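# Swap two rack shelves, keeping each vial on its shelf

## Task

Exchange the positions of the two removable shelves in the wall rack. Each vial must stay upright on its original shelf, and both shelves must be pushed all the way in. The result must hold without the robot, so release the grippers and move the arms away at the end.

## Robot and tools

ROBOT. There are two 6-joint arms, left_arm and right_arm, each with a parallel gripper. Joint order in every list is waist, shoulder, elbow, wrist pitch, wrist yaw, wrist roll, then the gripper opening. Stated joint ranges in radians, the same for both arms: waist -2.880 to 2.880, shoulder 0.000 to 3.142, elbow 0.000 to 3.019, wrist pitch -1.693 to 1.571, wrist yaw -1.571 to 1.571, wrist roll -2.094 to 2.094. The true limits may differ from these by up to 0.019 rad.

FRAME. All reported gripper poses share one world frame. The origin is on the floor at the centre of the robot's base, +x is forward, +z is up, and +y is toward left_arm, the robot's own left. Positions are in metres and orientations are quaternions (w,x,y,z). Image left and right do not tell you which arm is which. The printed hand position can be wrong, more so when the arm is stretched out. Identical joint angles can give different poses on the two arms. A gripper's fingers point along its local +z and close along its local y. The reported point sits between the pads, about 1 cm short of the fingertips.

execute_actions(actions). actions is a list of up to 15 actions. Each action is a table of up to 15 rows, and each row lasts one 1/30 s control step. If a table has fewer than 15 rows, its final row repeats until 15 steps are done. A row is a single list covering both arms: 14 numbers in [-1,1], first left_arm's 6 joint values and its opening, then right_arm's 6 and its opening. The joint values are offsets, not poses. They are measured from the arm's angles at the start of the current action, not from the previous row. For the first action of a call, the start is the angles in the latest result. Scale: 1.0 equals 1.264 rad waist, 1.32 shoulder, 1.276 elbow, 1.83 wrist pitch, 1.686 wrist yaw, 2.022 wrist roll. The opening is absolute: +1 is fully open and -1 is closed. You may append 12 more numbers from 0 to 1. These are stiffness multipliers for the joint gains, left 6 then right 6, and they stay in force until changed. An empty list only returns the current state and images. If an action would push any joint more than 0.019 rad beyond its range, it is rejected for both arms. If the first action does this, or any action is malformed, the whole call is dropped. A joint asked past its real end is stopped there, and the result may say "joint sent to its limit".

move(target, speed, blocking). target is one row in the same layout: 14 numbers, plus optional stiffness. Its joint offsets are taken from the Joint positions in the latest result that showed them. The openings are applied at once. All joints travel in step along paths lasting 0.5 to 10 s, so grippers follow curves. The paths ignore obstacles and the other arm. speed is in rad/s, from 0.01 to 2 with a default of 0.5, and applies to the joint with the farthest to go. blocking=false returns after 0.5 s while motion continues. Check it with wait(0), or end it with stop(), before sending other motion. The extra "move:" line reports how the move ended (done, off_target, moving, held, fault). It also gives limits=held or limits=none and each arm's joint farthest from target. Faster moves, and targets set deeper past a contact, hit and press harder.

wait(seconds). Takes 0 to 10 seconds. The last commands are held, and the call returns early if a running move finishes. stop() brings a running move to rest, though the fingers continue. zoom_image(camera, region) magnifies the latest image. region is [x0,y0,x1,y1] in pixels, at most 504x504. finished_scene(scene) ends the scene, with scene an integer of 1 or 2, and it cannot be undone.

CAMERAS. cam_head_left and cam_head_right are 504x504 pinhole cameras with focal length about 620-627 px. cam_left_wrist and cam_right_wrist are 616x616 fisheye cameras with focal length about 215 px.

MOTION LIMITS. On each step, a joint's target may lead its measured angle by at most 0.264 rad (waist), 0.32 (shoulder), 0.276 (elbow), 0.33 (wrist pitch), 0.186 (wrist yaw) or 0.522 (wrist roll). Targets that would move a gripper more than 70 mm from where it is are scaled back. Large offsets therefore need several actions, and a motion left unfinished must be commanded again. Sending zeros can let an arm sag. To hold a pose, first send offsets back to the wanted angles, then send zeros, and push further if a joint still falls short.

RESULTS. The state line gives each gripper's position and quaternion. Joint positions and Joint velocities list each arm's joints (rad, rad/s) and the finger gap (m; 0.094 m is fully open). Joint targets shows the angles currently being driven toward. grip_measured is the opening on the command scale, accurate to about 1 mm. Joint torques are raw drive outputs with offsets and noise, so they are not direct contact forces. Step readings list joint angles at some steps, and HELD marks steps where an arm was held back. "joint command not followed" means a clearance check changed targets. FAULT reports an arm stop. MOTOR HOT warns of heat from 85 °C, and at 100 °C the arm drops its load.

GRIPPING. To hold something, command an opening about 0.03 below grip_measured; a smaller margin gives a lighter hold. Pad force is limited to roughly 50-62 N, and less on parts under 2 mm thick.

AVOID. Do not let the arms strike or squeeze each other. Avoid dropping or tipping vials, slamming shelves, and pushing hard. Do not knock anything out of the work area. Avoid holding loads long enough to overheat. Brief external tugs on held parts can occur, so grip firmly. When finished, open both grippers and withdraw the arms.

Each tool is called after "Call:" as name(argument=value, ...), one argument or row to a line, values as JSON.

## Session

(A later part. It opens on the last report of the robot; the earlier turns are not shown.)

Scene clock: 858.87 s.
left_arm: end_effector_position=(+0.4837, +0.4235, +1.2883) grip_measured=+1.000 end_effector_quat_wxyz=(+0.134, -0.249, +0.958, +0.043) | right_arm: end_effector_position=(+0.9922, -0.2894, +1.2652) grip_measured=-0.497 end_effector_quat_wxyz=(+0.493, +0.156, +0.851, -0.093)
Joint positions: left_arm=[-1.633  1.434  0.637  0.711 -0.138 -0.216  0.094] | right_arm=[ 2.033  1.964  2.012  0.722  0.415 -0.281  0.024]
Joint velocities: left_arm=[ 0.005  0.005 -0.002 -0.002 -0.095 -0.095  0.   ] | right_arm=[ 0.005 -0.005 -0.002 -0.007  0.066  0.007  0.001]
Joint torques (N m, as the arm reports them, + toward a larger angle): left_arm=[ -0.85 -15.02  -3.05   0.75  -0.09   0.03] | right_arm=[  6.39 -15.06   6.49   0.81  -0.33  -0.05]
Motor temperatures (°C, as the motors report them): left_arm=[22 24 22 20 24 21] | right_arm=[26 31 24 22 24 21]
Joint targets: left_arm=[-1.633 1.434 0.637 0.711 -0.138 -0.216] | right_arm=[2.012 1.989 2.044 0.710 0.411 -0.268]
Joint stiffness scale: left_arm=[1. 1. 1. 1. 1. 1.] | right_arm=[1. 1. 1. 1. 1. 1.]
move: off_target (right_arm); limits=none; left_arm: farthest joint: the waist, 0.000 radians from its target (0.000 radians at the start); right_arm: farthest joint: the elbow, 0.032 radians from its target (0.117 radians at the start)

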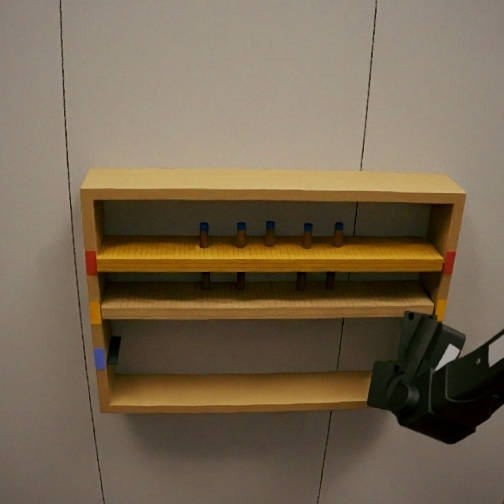

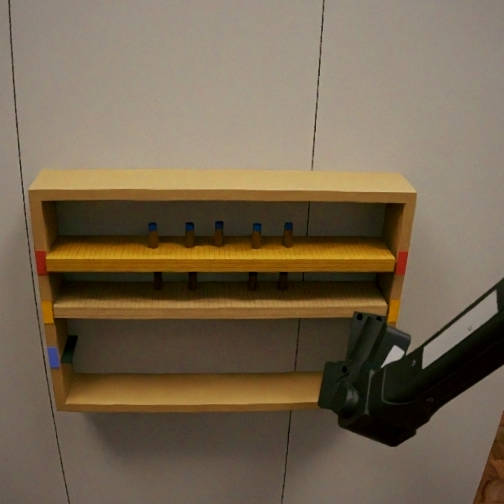

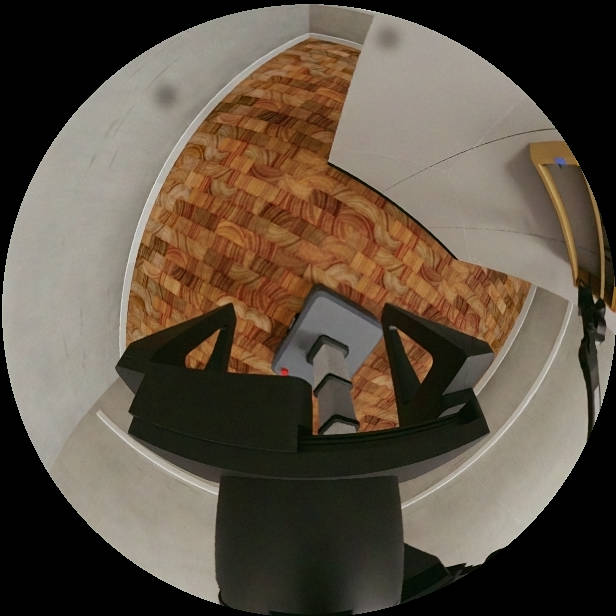

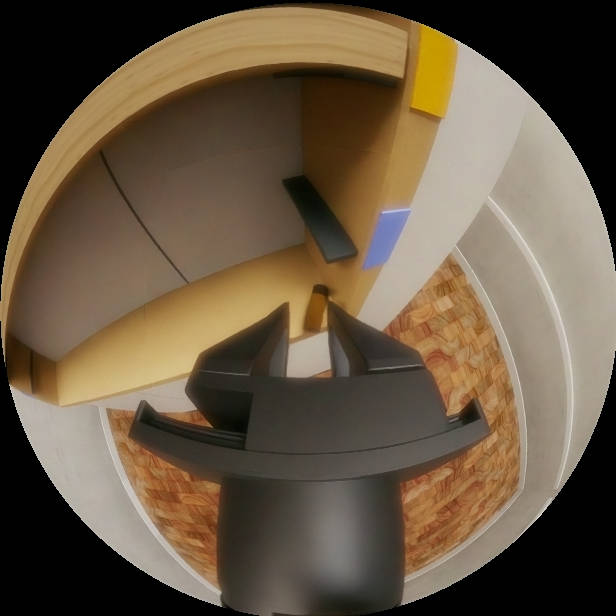

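Call:
move(
  target=[0,0,0,0,0,0,1,-0.025,0.045,0.076,-0.027,-0.007,0.01,-0.5],
  speed=0.08,
)

Call:
zoom_image(
  camera="cam_right_wrist",
  region=[180,180,440,400],
)

Scene clock: 865.30 s.
left_arm: end_effector_position=(+0.4837, +0.4235, +1.2883) grip_measured=+1.000 end_effector_quat_wxyz=(+0.134, -0.249, +0.958, +0.043) | right_arm: end_effector_position=(+0.9991, -0.2925, +1.2541) grip_measured=-0.497 end_effector_quat_wxyz=(+0.492, +0.155, +0.852, -0.092)
Joint positions: left_arm=[-1.633  1.434  0.637  0.711 -0.138 -0.216  0.094] | right_arm=[ 2.023  1.999  2.076  0.686  0.408 -0.274  0.024]
Joint velocities: left_arm=[-0.005 -0.005  0.002 -0.022  0.051 -0.007  0.   ] | right_arm=[-0.005  0.005 -0.012  0.007  0.007 -0.037 -0.001]
Joint torques (N m, as the arm reports them, + toward a larger angle): left_arm=[ -0.83 -14.95  -3.04   0.76  -0.09   0.03] | right_arm=[  6.49 -15.18   6.73   0.72  -0.33  -0.03]
Motor temperatures (°C, as the motors report them): left_arm=[22 24 22 20 24 21] | right_arm=[26 31 24 22 24 21]
Joint targets: left_arm=[-1.633 1.434 0.637 0.711 -0.138 -0.216] | right_arm=[2.001 2.023 2.109 0.673 0.403 -0.261]
Joint stiffness scale: left_arm=[1. 1. 1. 1. 1. 1.] | right_arm=[1. 1. 1. 1. 1. 1.]
move: off_target (right_arm); limits=none; left_arm: farthest joint: the waist, 0.000 radians from its target (0.000 radians at the start); right_arm: farthest joint: the elbow, 0.033 radians from its target (0.097 radians at the start)

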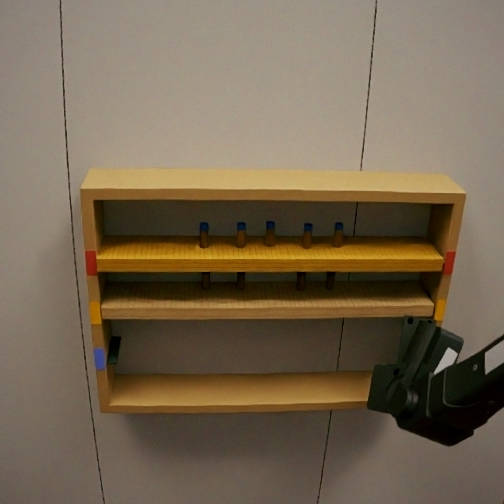

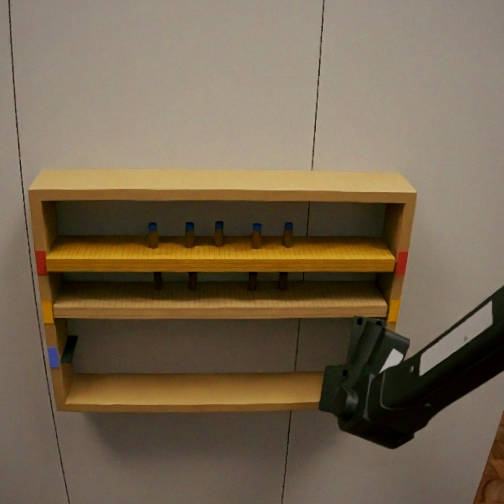

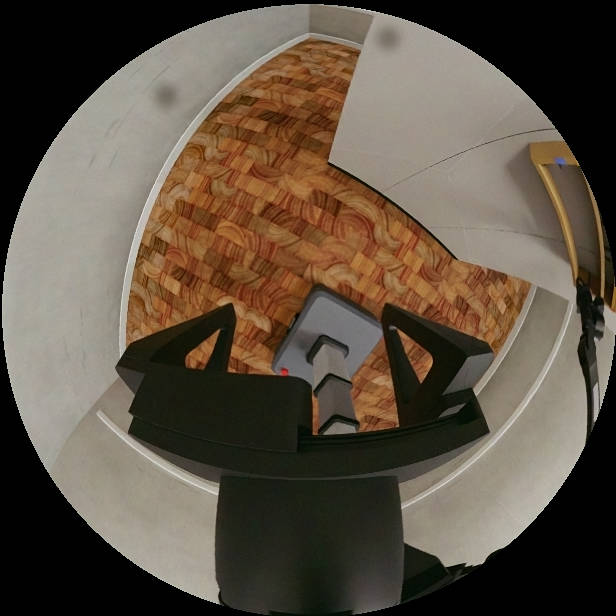

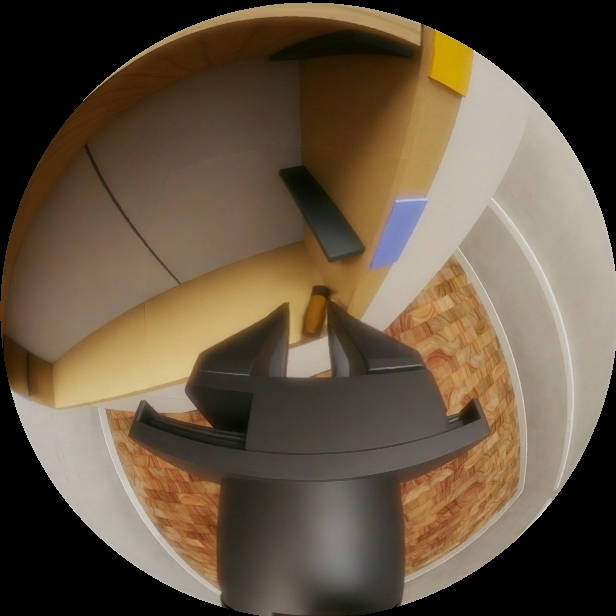

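Region (180, 180, 440, 400) of cam_right_wrist's 616x616 image, scaled by 1.938, with more detail than that image has; it fills the top 426 rows of this view, and the rest is white.

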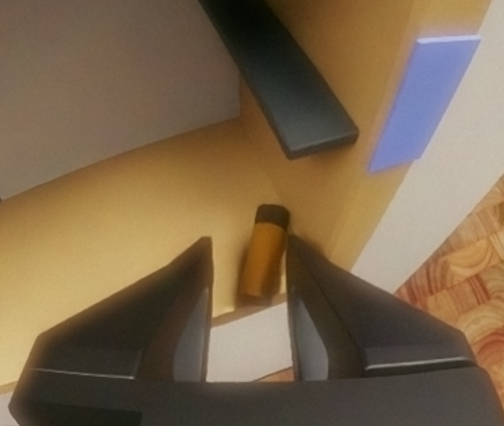

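Still no contact. Down 8 mm more.

Call:
move(
  target=[0,0,0,0,0,0,1,-0.021,0.034,0.043,-0.0095,-0.005,0.008,-0.5],
  speed=0.06,
)

Call:
zoom_image(
  camera="cam_right_wrist",
  region=[180,180,440,400],
)

Scene clock: 874.33 s.
left_arm: end_effector_position=(+0.4837, +0.4235, +1.2883) grip_measured=+1.000 end_effector_quat_wxyz=(+0.134, -0.249, +0.958, +0.043) | right_arm: end_effector_position=(+0.9990, -0.2918, +1.2473) grip_measured=-0.497 end_effector_quat_wxyz=(+0.492, +0.156, +0.852, -0.092)
Joint positions: left_arm=[-1.633  1.434  0.637  0.711 -0.138 -0.216  0.094] | right_arm=[ 2.02   2.018  2.1    0.681  0.405 -0.27   0.024]
Joint velocities: left_arm=[ 0.015  0.005 -0.007  0.002  0.037  0.007  0.   ] | right_arm=[ 0.005 -0.015 -0.007 -0.012  0.022 -0.022 -0.001]
Joint torques (N m, as the arm reports them, + toward a larger angle): left_arm=[ -0.78 -14.97  -3.03   0.74  -0.1    0.04] | right_arm=[  6.48 -15.39   6.69   0.8   -0.32  -0.06]
Motor temperatures (°C, as the motors report them): left_arm=[22 24 22 20 24 21] | right_arm=[26 31 24 22 24 21]
Joint targets: left_arm=[-1.633 1.434 0.637 0.711 -0.138 -0.216] | right_arm=[1.996 2.044 2.131 0.668 0.400 -0.258]
Joint stiffness scale: left_arm=[1. 1. 1. 1. 1. 1.] | right_arm=[1. 1. 1. 1. 1. 1.]
move: off_target (right_arm); limits=none; left_arm: farthest joint: the waist, 0.000 radians from its target (0.000 radians at the start); right_arm: farthest joint: the elbow, 0.031 radians from its target (0.055 radians at the start)

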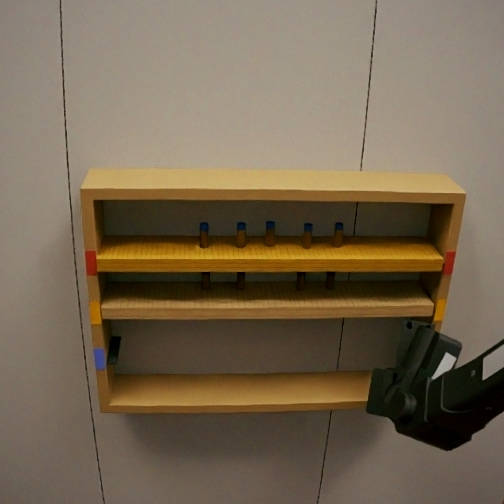

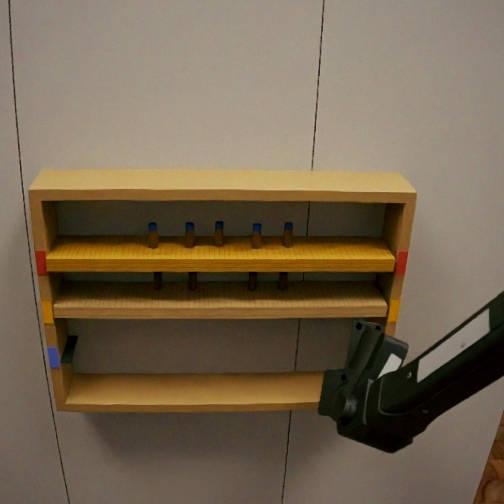

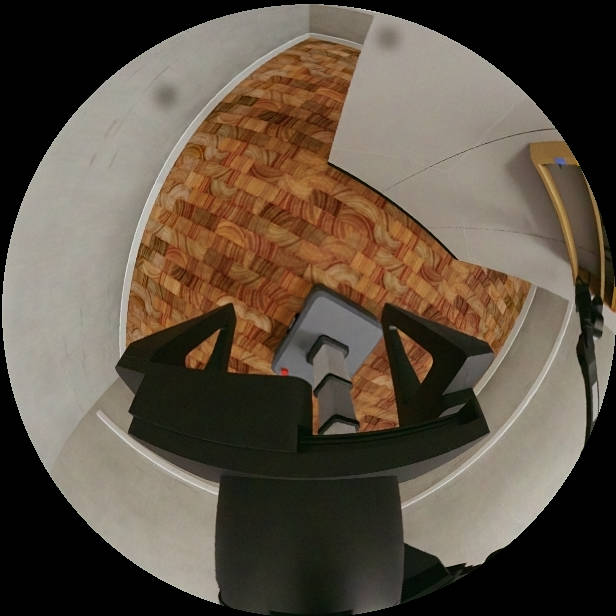

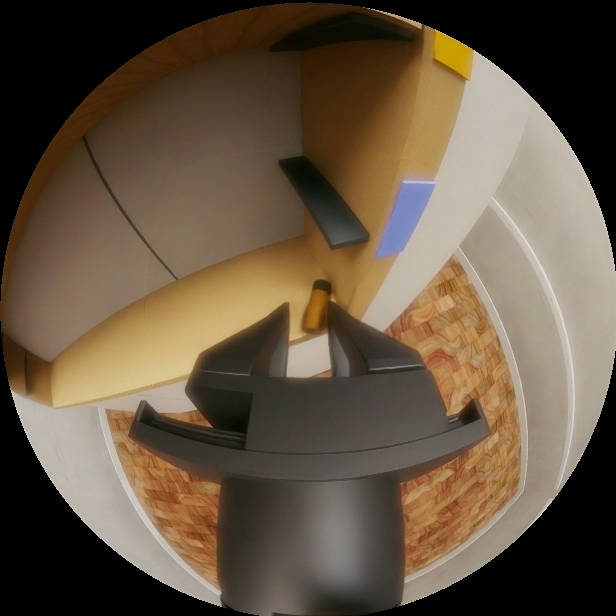

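Region (180, 180, 440, 400) of cam_right_wrist's 616x616 image, scaled by 1.938, with more detail than that image has; it fills the top 426 rows of this view, and the rest is white.

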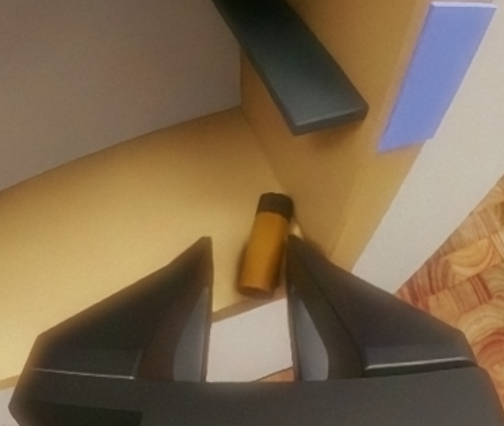

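Again, along d 8 mm plus down.

Call:
move(
  target=[0,0,0,0,0,0,1,-0.025,0.038,0.061,-0.021,-0.006,0.009,-0.5],
  speed=0.06,
)

Call:
zoom_image(
  camera="cam_right_wrist",
  region=[180,180,440,400],
)

Scene clock: 888.87 s.
left_arm: end_effector_position=(+0.4837, +0.4235, +1.2883) grip_measured=+1.000 end_effector_quat_wxyz=(+0.134, -0.249, +0.958, +0.043) | right_arm: end_effector_position=(+1.0073, -0.2960, +1.2451) grip_measured=-0.497 end_effector_quat_wxyz=(+0.495, +0.156, +0.850, -0.091)
Joint positions: left_arm=[-1.633  1.434  0.637  0.711 -0.138 -0.216  0.094] | right_arm=[ 2.013  2.037  2.148  0.657  0.398 -0.265  0.024]
Joint velocities: left_arm=[-0.005  0.005 -0.002  0.007 -0.037 -0.095  0.   ] | right_arm=[-0.005 -0.005  0.022 -0.017 -0.051  0.051  0.001]
Joint torques (N m, as the arm reports them, + toward a larger angle): left_arm=[ -0.8  -14.94  -3.05   0.74  -0.09   0.02] | right_arm=[  6.42 -14.99   6.76   0.72  -0.29  -0.02]
Motor temperatures (°C, as the motors report them): left_arm=[22 24 22 20 24 21] | right_arm=[26 31 25 22 24 21]
Joint targets: left_arm=[-1.633 1.434 0.637 0.711 -0.138 -0.216] | right_arm=[1.988 2.068 2.178 0.643 0.394 -0.252]
Joint stiffness scale: left_arm=[1. 1. 1. 1. 1. 1.] | right_arm=[1. 1. 1. 1. 1. 1.]
move: off_target (right_arm); limits=none; left_arm: farthest joint: the waist, 0.000 radians from its target (0.000 radians at the start); right_arm: farthest joint: the shoulder, 0.031 radians from its target (0.050 radians at the start)

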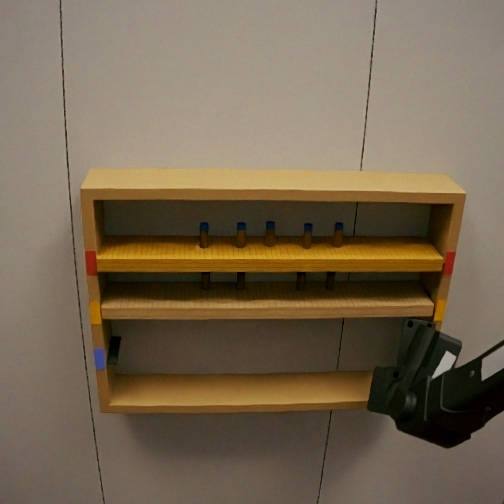

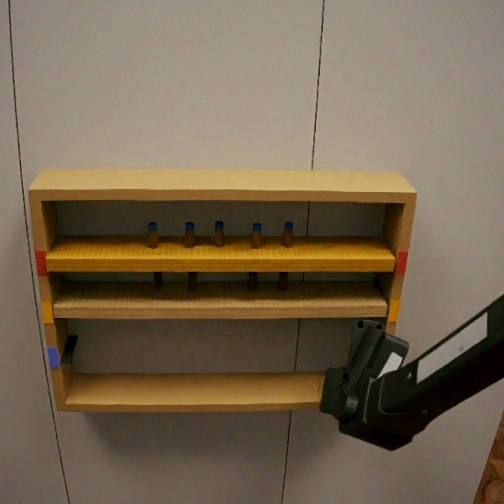

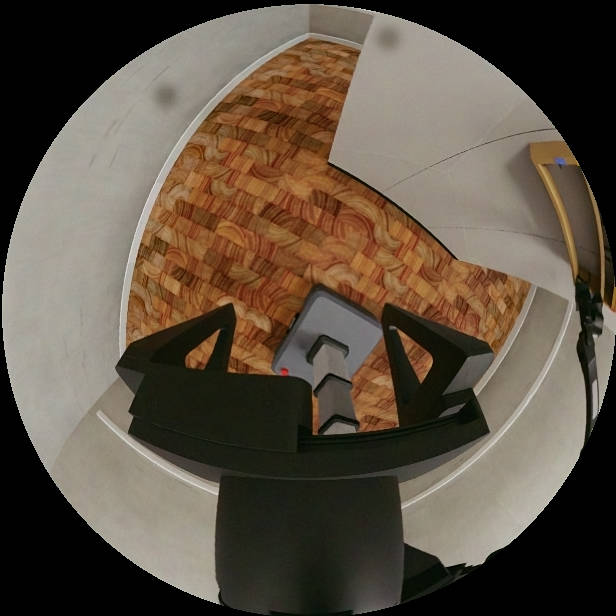

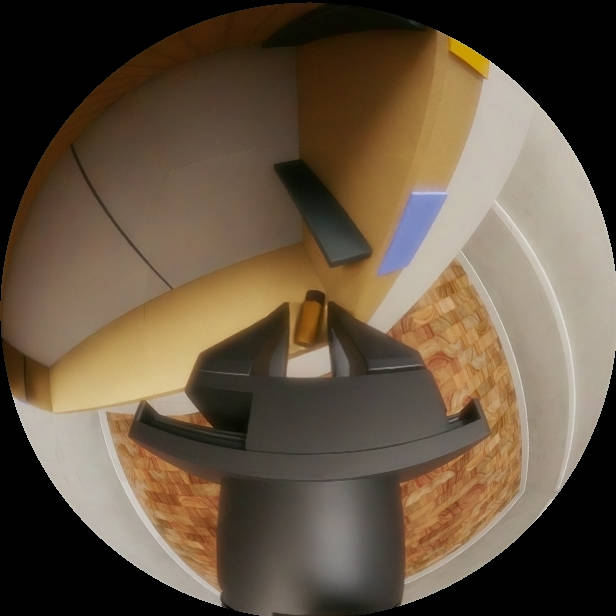

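Region (180, 180, 440, 400) of cam_right_wrist's 616x616 image, scaled by 1.938, with more detail than that image has; it fills the top 426 rows of this view, and the rest is white.

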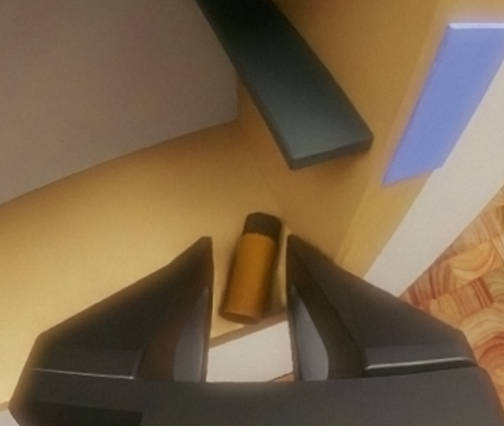

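Contact with board; close.

Call:
execute_actions(
  actions=[
    [[0,0,0,0,0,0,1,0,0.02,0.01,0,0,0,-0.7]],
    [[0,0,0,0,0,0,1,0,0.02,0.01,0,0,0,-0.82]],
    [[0,0,0,0,0,0,1,0,0.0,0.01,0,0,0,-0.82]],
  ],
)

Call:
zoom_image(
  camera="cam_right_wrist",
  region=[180,180,440,400],
)

Scene clock: 896.37 s.
left_arm: end_effector_position=(+0.4837, +0.4235, +1.2883) grip_measured=+1.000 end_effector_quat_wxyz=(+0.134, -0.249, +0.958, +0.043) | right_arm: end_effector_position=(+1.0073, -0.2960, +1.2451) grip_measured=-0.792 end_effector_quat_wxyz=(+0.495, +0.156, +0.850, -0.091)
Joint positions: left_arm=[-1.633  1.434  0.637  0.711 -0.138 -0.216  0.094] | right_arm=[ 2.013  2.037  2.148  0.657  0.398 -0.265  0.01 ]
Joint velocities: left_arm=[-0.005  0.005  0.022 -0.002 -0.066 -0.022  0.   ] | right_arm=[ 0.005  0.005  0.002  0.007 -0.007  0.007  0.   ]
Joint torques (N m, as the arm reports them, + toward a larger angle): left_arm=[ -0.82 -14.95  -3.03   0.76  -0.09   0.03] | right_arm=[  8.2  -17.24   5.71   1.23  -0.14  -0.14]
Motor temperatures (°C, as the motors report them): left_arm=[22 24 22 20 24 21] | right_arm=[26 31 25 22 24 21]
Joint targets: left_arm=[-1.633 1.434 0.637 0.711 -0.138 -0.216] | right_arm=[2.013 2.037 2.161 0.657 0.398 -0.265]
Joint stiffness scale: left_arm=[1. 1. 1. 1. 1. 1.] | right_arm=[1. 1. 1. 1. 1. 1.]
Step readings (joint positions; steps 1 to 15: 1st action; 16 to 30: 2nd action; 31 to 45: 3rd action):
0: left_arm=[-1.633 1.434 0.637 0.711 -0.138 -0.216] | right_arm=[2.013 2.037 2.148 0.657 0.398 -0.265]
1: left_arm=[-1.633 1.434 0.637 0.711 -0.138 -0.216] | right_arm=[2.013 2.037 2.148 0.657 0.398 -0.265]
2: left_arm=[-1.633 1.434 0.637 0.711 -0.138 -0.216] | right_arm=[2.013 2.037 2.148 0.657 0.398 -0.265]
4: left_arm=[-1.633 1.434 0.637 0.711 -0.138 -0.216] | right_arm=[2.013 2.037 2.148 0.657 0.398 -0.265]
8: left_arm=[-1.633 1.434 0.637 0.711 -0.138 -0.216] | right_arm=[2.013 2.037 2.148 0.657 0.398 -0.265]
15: left_arm=[-1.633 1.434 0.637 0.711 -0.138 -0.216] | right_arm=[2.013 2.037 2.148 0.657 0.398 -0.265]
16: left_arm=[-1.633 1.434 0.637 0.711 -0.138 -0.216] | right_arm=[2.013 2.037 2.148 0.657 0.398 -0.265]
17: left_arm=[-1.633 1.434 0.637 0.711 -0.138 -0.216] | right_arm=[2.013 2.037 2.148 0.657 0.398 -0.265]
19: left_arm=[-1.633 1.434 0.637 0.711 -0.138 -0.216] | right_arm=[2.013 2.037 2.148 0.657 0.398 -0.265]
23: left_arm=[-1.633 1.434 0.637 0.711 -0.138 -0.216] | right_arm=[2.013 2.037 2.148 0.657 0.398 -0.265]
30: left_arm=[-1.633 1.434 0.637 0.711 -0.138 -0.216] | right_arm=[2.013 2.037 2.148 0.657 0.398 -0.265]
31: left_arm=[-1.633 1.434 0.637 0.711 -0.138 -0.216] | right_arm=[2.013 2.037 2.148 0.657 0.398 -0.265]
32: left_arm=[-1.633 1.434 0.637 0.711 -0.138 -0.216] | right_arm=[2.013 2.037 2.148 0.657 0.398 -0.265]
34: left_arm=[-1.633 1.434 0.637 0.711 -0.138 -0.216] | right_arm=[2.013 2.037 2.148 0.657 0.398 -0.265]
38: left_arm=[-1.633 1.434 0.637 0.711 -0.138 -0.216] | right_arm=[2.013 2.037 2.148 0.657 0.398 -0.265]
45: Joint positions above

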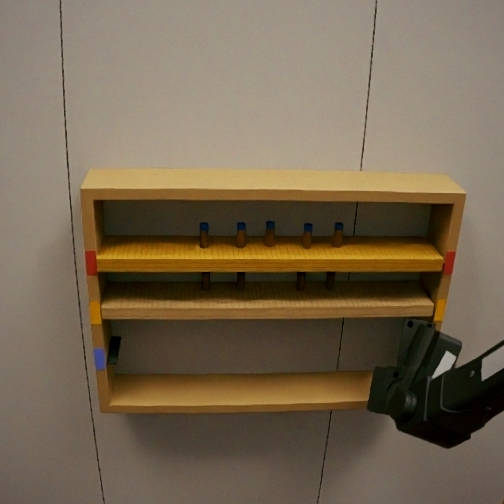

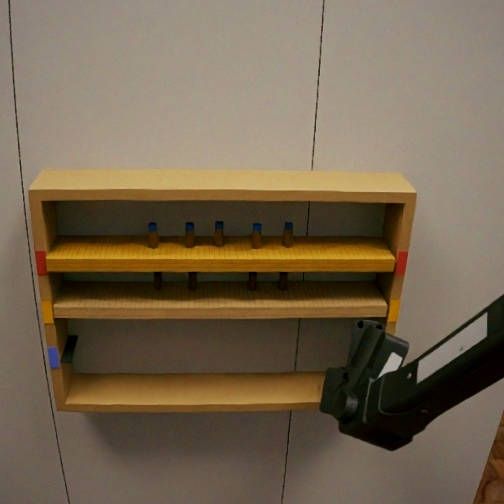

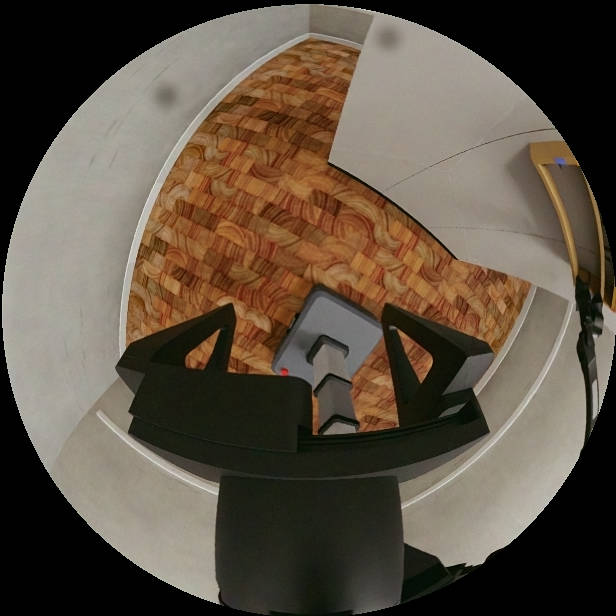

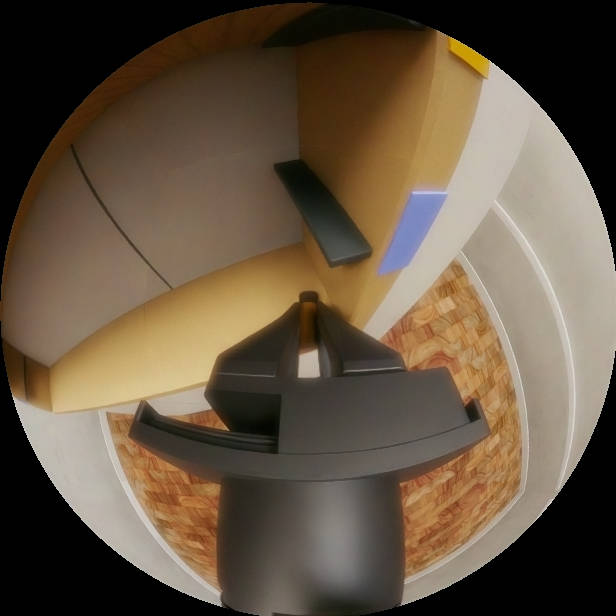

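Region (180, 180, 440, 400) of cam_right_wrist's 616x616 image, scaled by 1.938, with more detail than that image has; it fills the top 426 rows of this view, and the rest is white.

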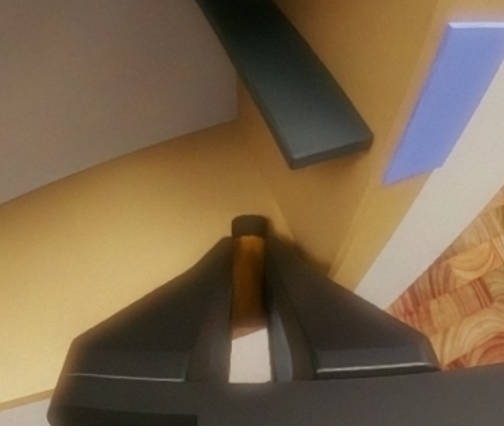

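Call:
move(
  target=[0,0,0,0,0,0,1,0.065,-0.147,-0.263,0.106,0.027,-0.027,-0.82],
  speed=0.2,
)

Call:
move(
  target=[0,0,0,0,0,0,1,0.078,0.196,0.064,0.209,-0.447,-0.137,-0.82],
  speed=0.4,
)

Call:
zoom_image(
  camera="cam_head_left",
  region=[200,320,360,440],
)

Call:
zoom_image(
  camera="cam_left_wrist",
  region=[500,200,616,340],
)

Scene clock: 914.07 s.
left_arm: end_effector_position=(+0.4837, +0.4235, +1.2883) grip_measured=+1.000 end_effector_quat_wxyz=(+0.134, -0.249, +0.958, +0.043) | right_arm: end_effector_position=(+0.9634, -0.2694, +1.2967) grip_measured=-0.792 end_effector_quat_wxyz=(+0.492, +0.156, +0.852, -0.087)
Joint positions: left_arm=[-1.633  1.434  0.637  0.711 -0.138 -0.216  0.094] | right_arm=[ 2.076  1.867  1.814  0.83   0.439 -0.307  0.01 ]
Joint velocities: left_arm=[-0.024 -0.005 -0.022 -0.007  0.007 -0.007  0.   ] | right_arm=[ 0.005 -0.005  0.002 -0.002 -0.037  0.022  0.001]
Joint torques (N m, as the arm reports them, + toward a larger angle): left_arm=[ -0.76 -15.04  -3.05   0.74  -0.09   0.03] | right_arm=[  9.85 -17.69   3.58   1.88   0.01  -0.25]
Motor temperatures (°C, as the motors report them): left_arm=[22 24 22 20 24 21] | right_arm=[26 32 24 22 24 21]
Joint targets: left_arm=[-1.633 1.434 0.637 0.711 -0.138 -0.216] | right_arm=[2.096 1.843 1.813 0.851 0.443 -0.320]
Joint stiffness scale: left_arm=[1. 1. 1. 1. 1. 1.] | right_arm=[1. 1. 1. 1. 1. 1.]
move: off_target (right_arm); limits=none; left_arm: farthest joint: the waist, 0.000 radians from its target (0.000 radians at the start); right_arm: farthest joint: the shoulder, 0.025 radians from its target (0.194 radians at the start)

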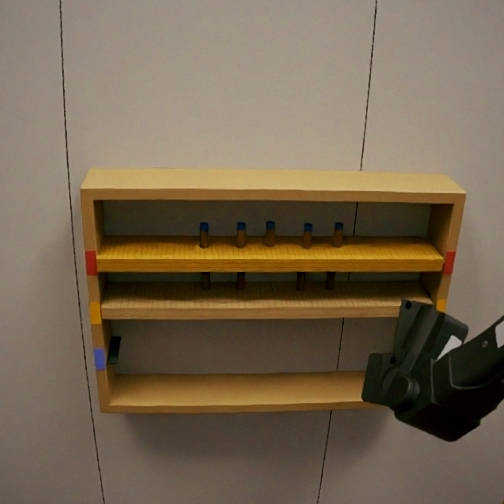

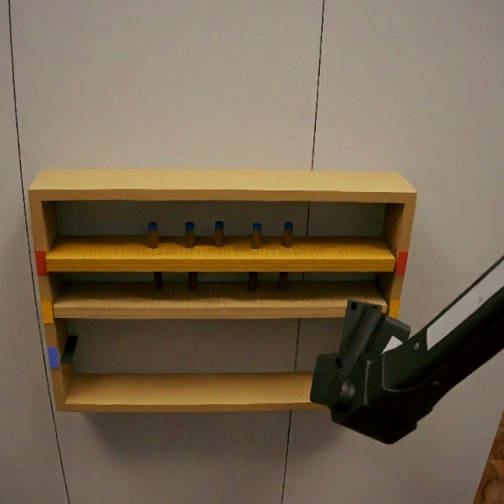

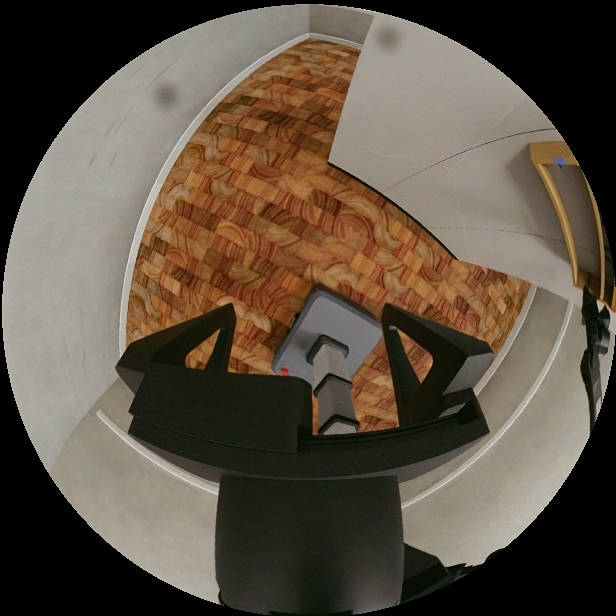

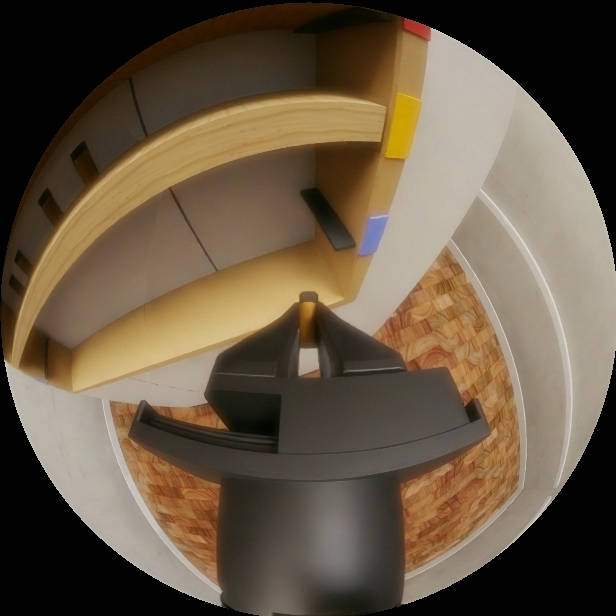

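Scene clock: 916.53 s.
left_arm: end_effector_position=(+0.4837, +0.4235, +1.2883) grip_measured=+1.000 end_effector_quat_wxyz=(+0.134, -0.249, +0.958, +0.043) | right_arm: end_effector_position=(+0.9169, -0.0690, +1.3235) grip_measured=-0.792 end_effector_quat_wxyz=(+0.700, -0.106, +0.698, +0.106)
Joint positions: left_arm=[-1.633  1.434  0.637  0.711 -0.138 -0.216  0.094] | right_arm=[ 2.153  2.109  1.877  1.19  -0.311 -0.571  0.01 ]
Joint velocities: left_arm=[-0.005 -0.015 -0.017 -0.007 -0.022 -0.095  0.   ] | right_arm=[-0.015  0.015 -0.002 -0.027  0.037 -0.037 -0.001]
Joint torques (N m, as the arm reports them, + toward a larger angle): left_arm=[ -0.75 -15.05  -3.02   0.77  -0.09   0.03] | right_arm=[ 12.57 -12.39   3.76   1.89  -0.52  -0.27]
Motor temperatures (°C, as the motors report them): left_arm=[22 24 22 20 24 21] | right_arm=[26 32 24 22 24 21]
Joint targets: left_arm=[-1.633 1.434 0.637 0.711 -0.138 -0.216] | right_arm=[2.174 2.126 1.896 1.212 -0.315 -0.584]
Joint stiffness scale: left_arm=[1. 1. 1. 1. 1. 1.] | right_arm=[1. 1. 1. 1. 1. 1.]
move: off_target (right_arm); limits=none; left_arm: farthest joint: the waist, 0.000 radians from its target (0.000 radians at the start); right_arm: farthest joint: the waist, 0.022 radians from its target (0.099 radians at the start)

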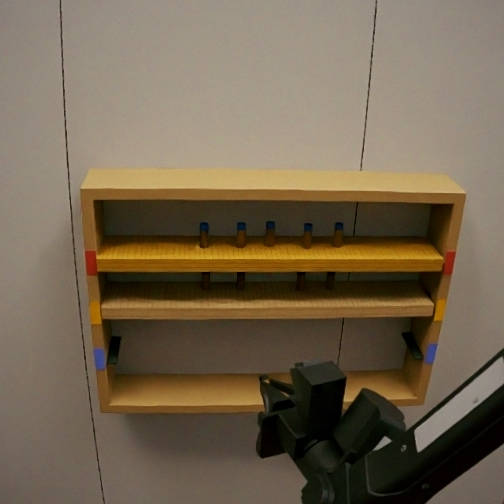

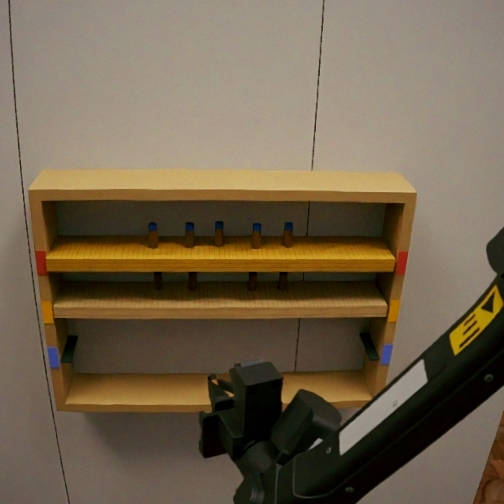

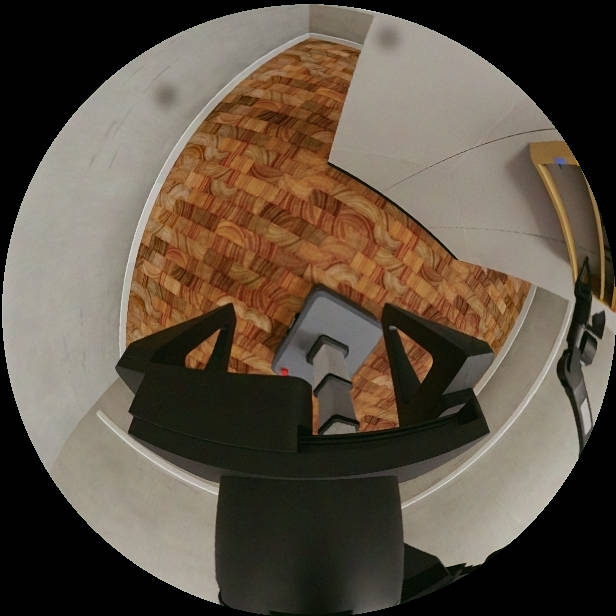

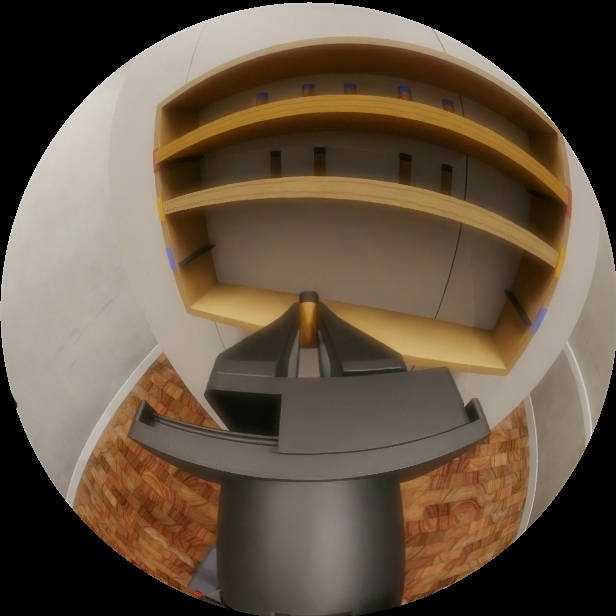

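Region (200, 320, 360, 440) of cam_head_left's 504x504 image, scaled by 3.150, with more detail than that image has; it fills the top 378 rows of this view, and the rest is white.

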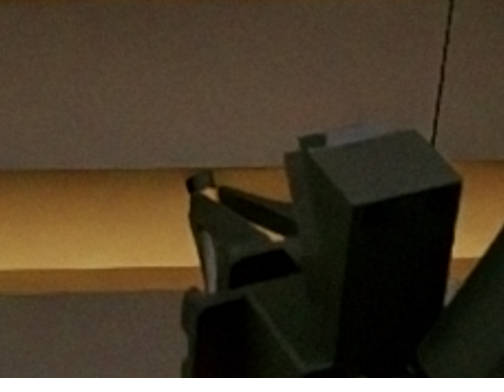

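Region (500, 200, 616, 340) of cam_left_wrist's 616x616 image, scaled by 3.600, with more detail than that image has; it fills the left 418 columns of this view, and the rest is white.

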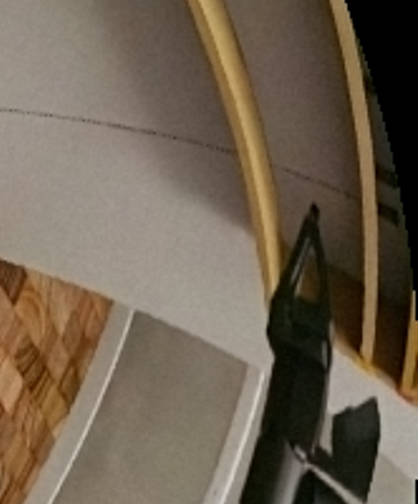

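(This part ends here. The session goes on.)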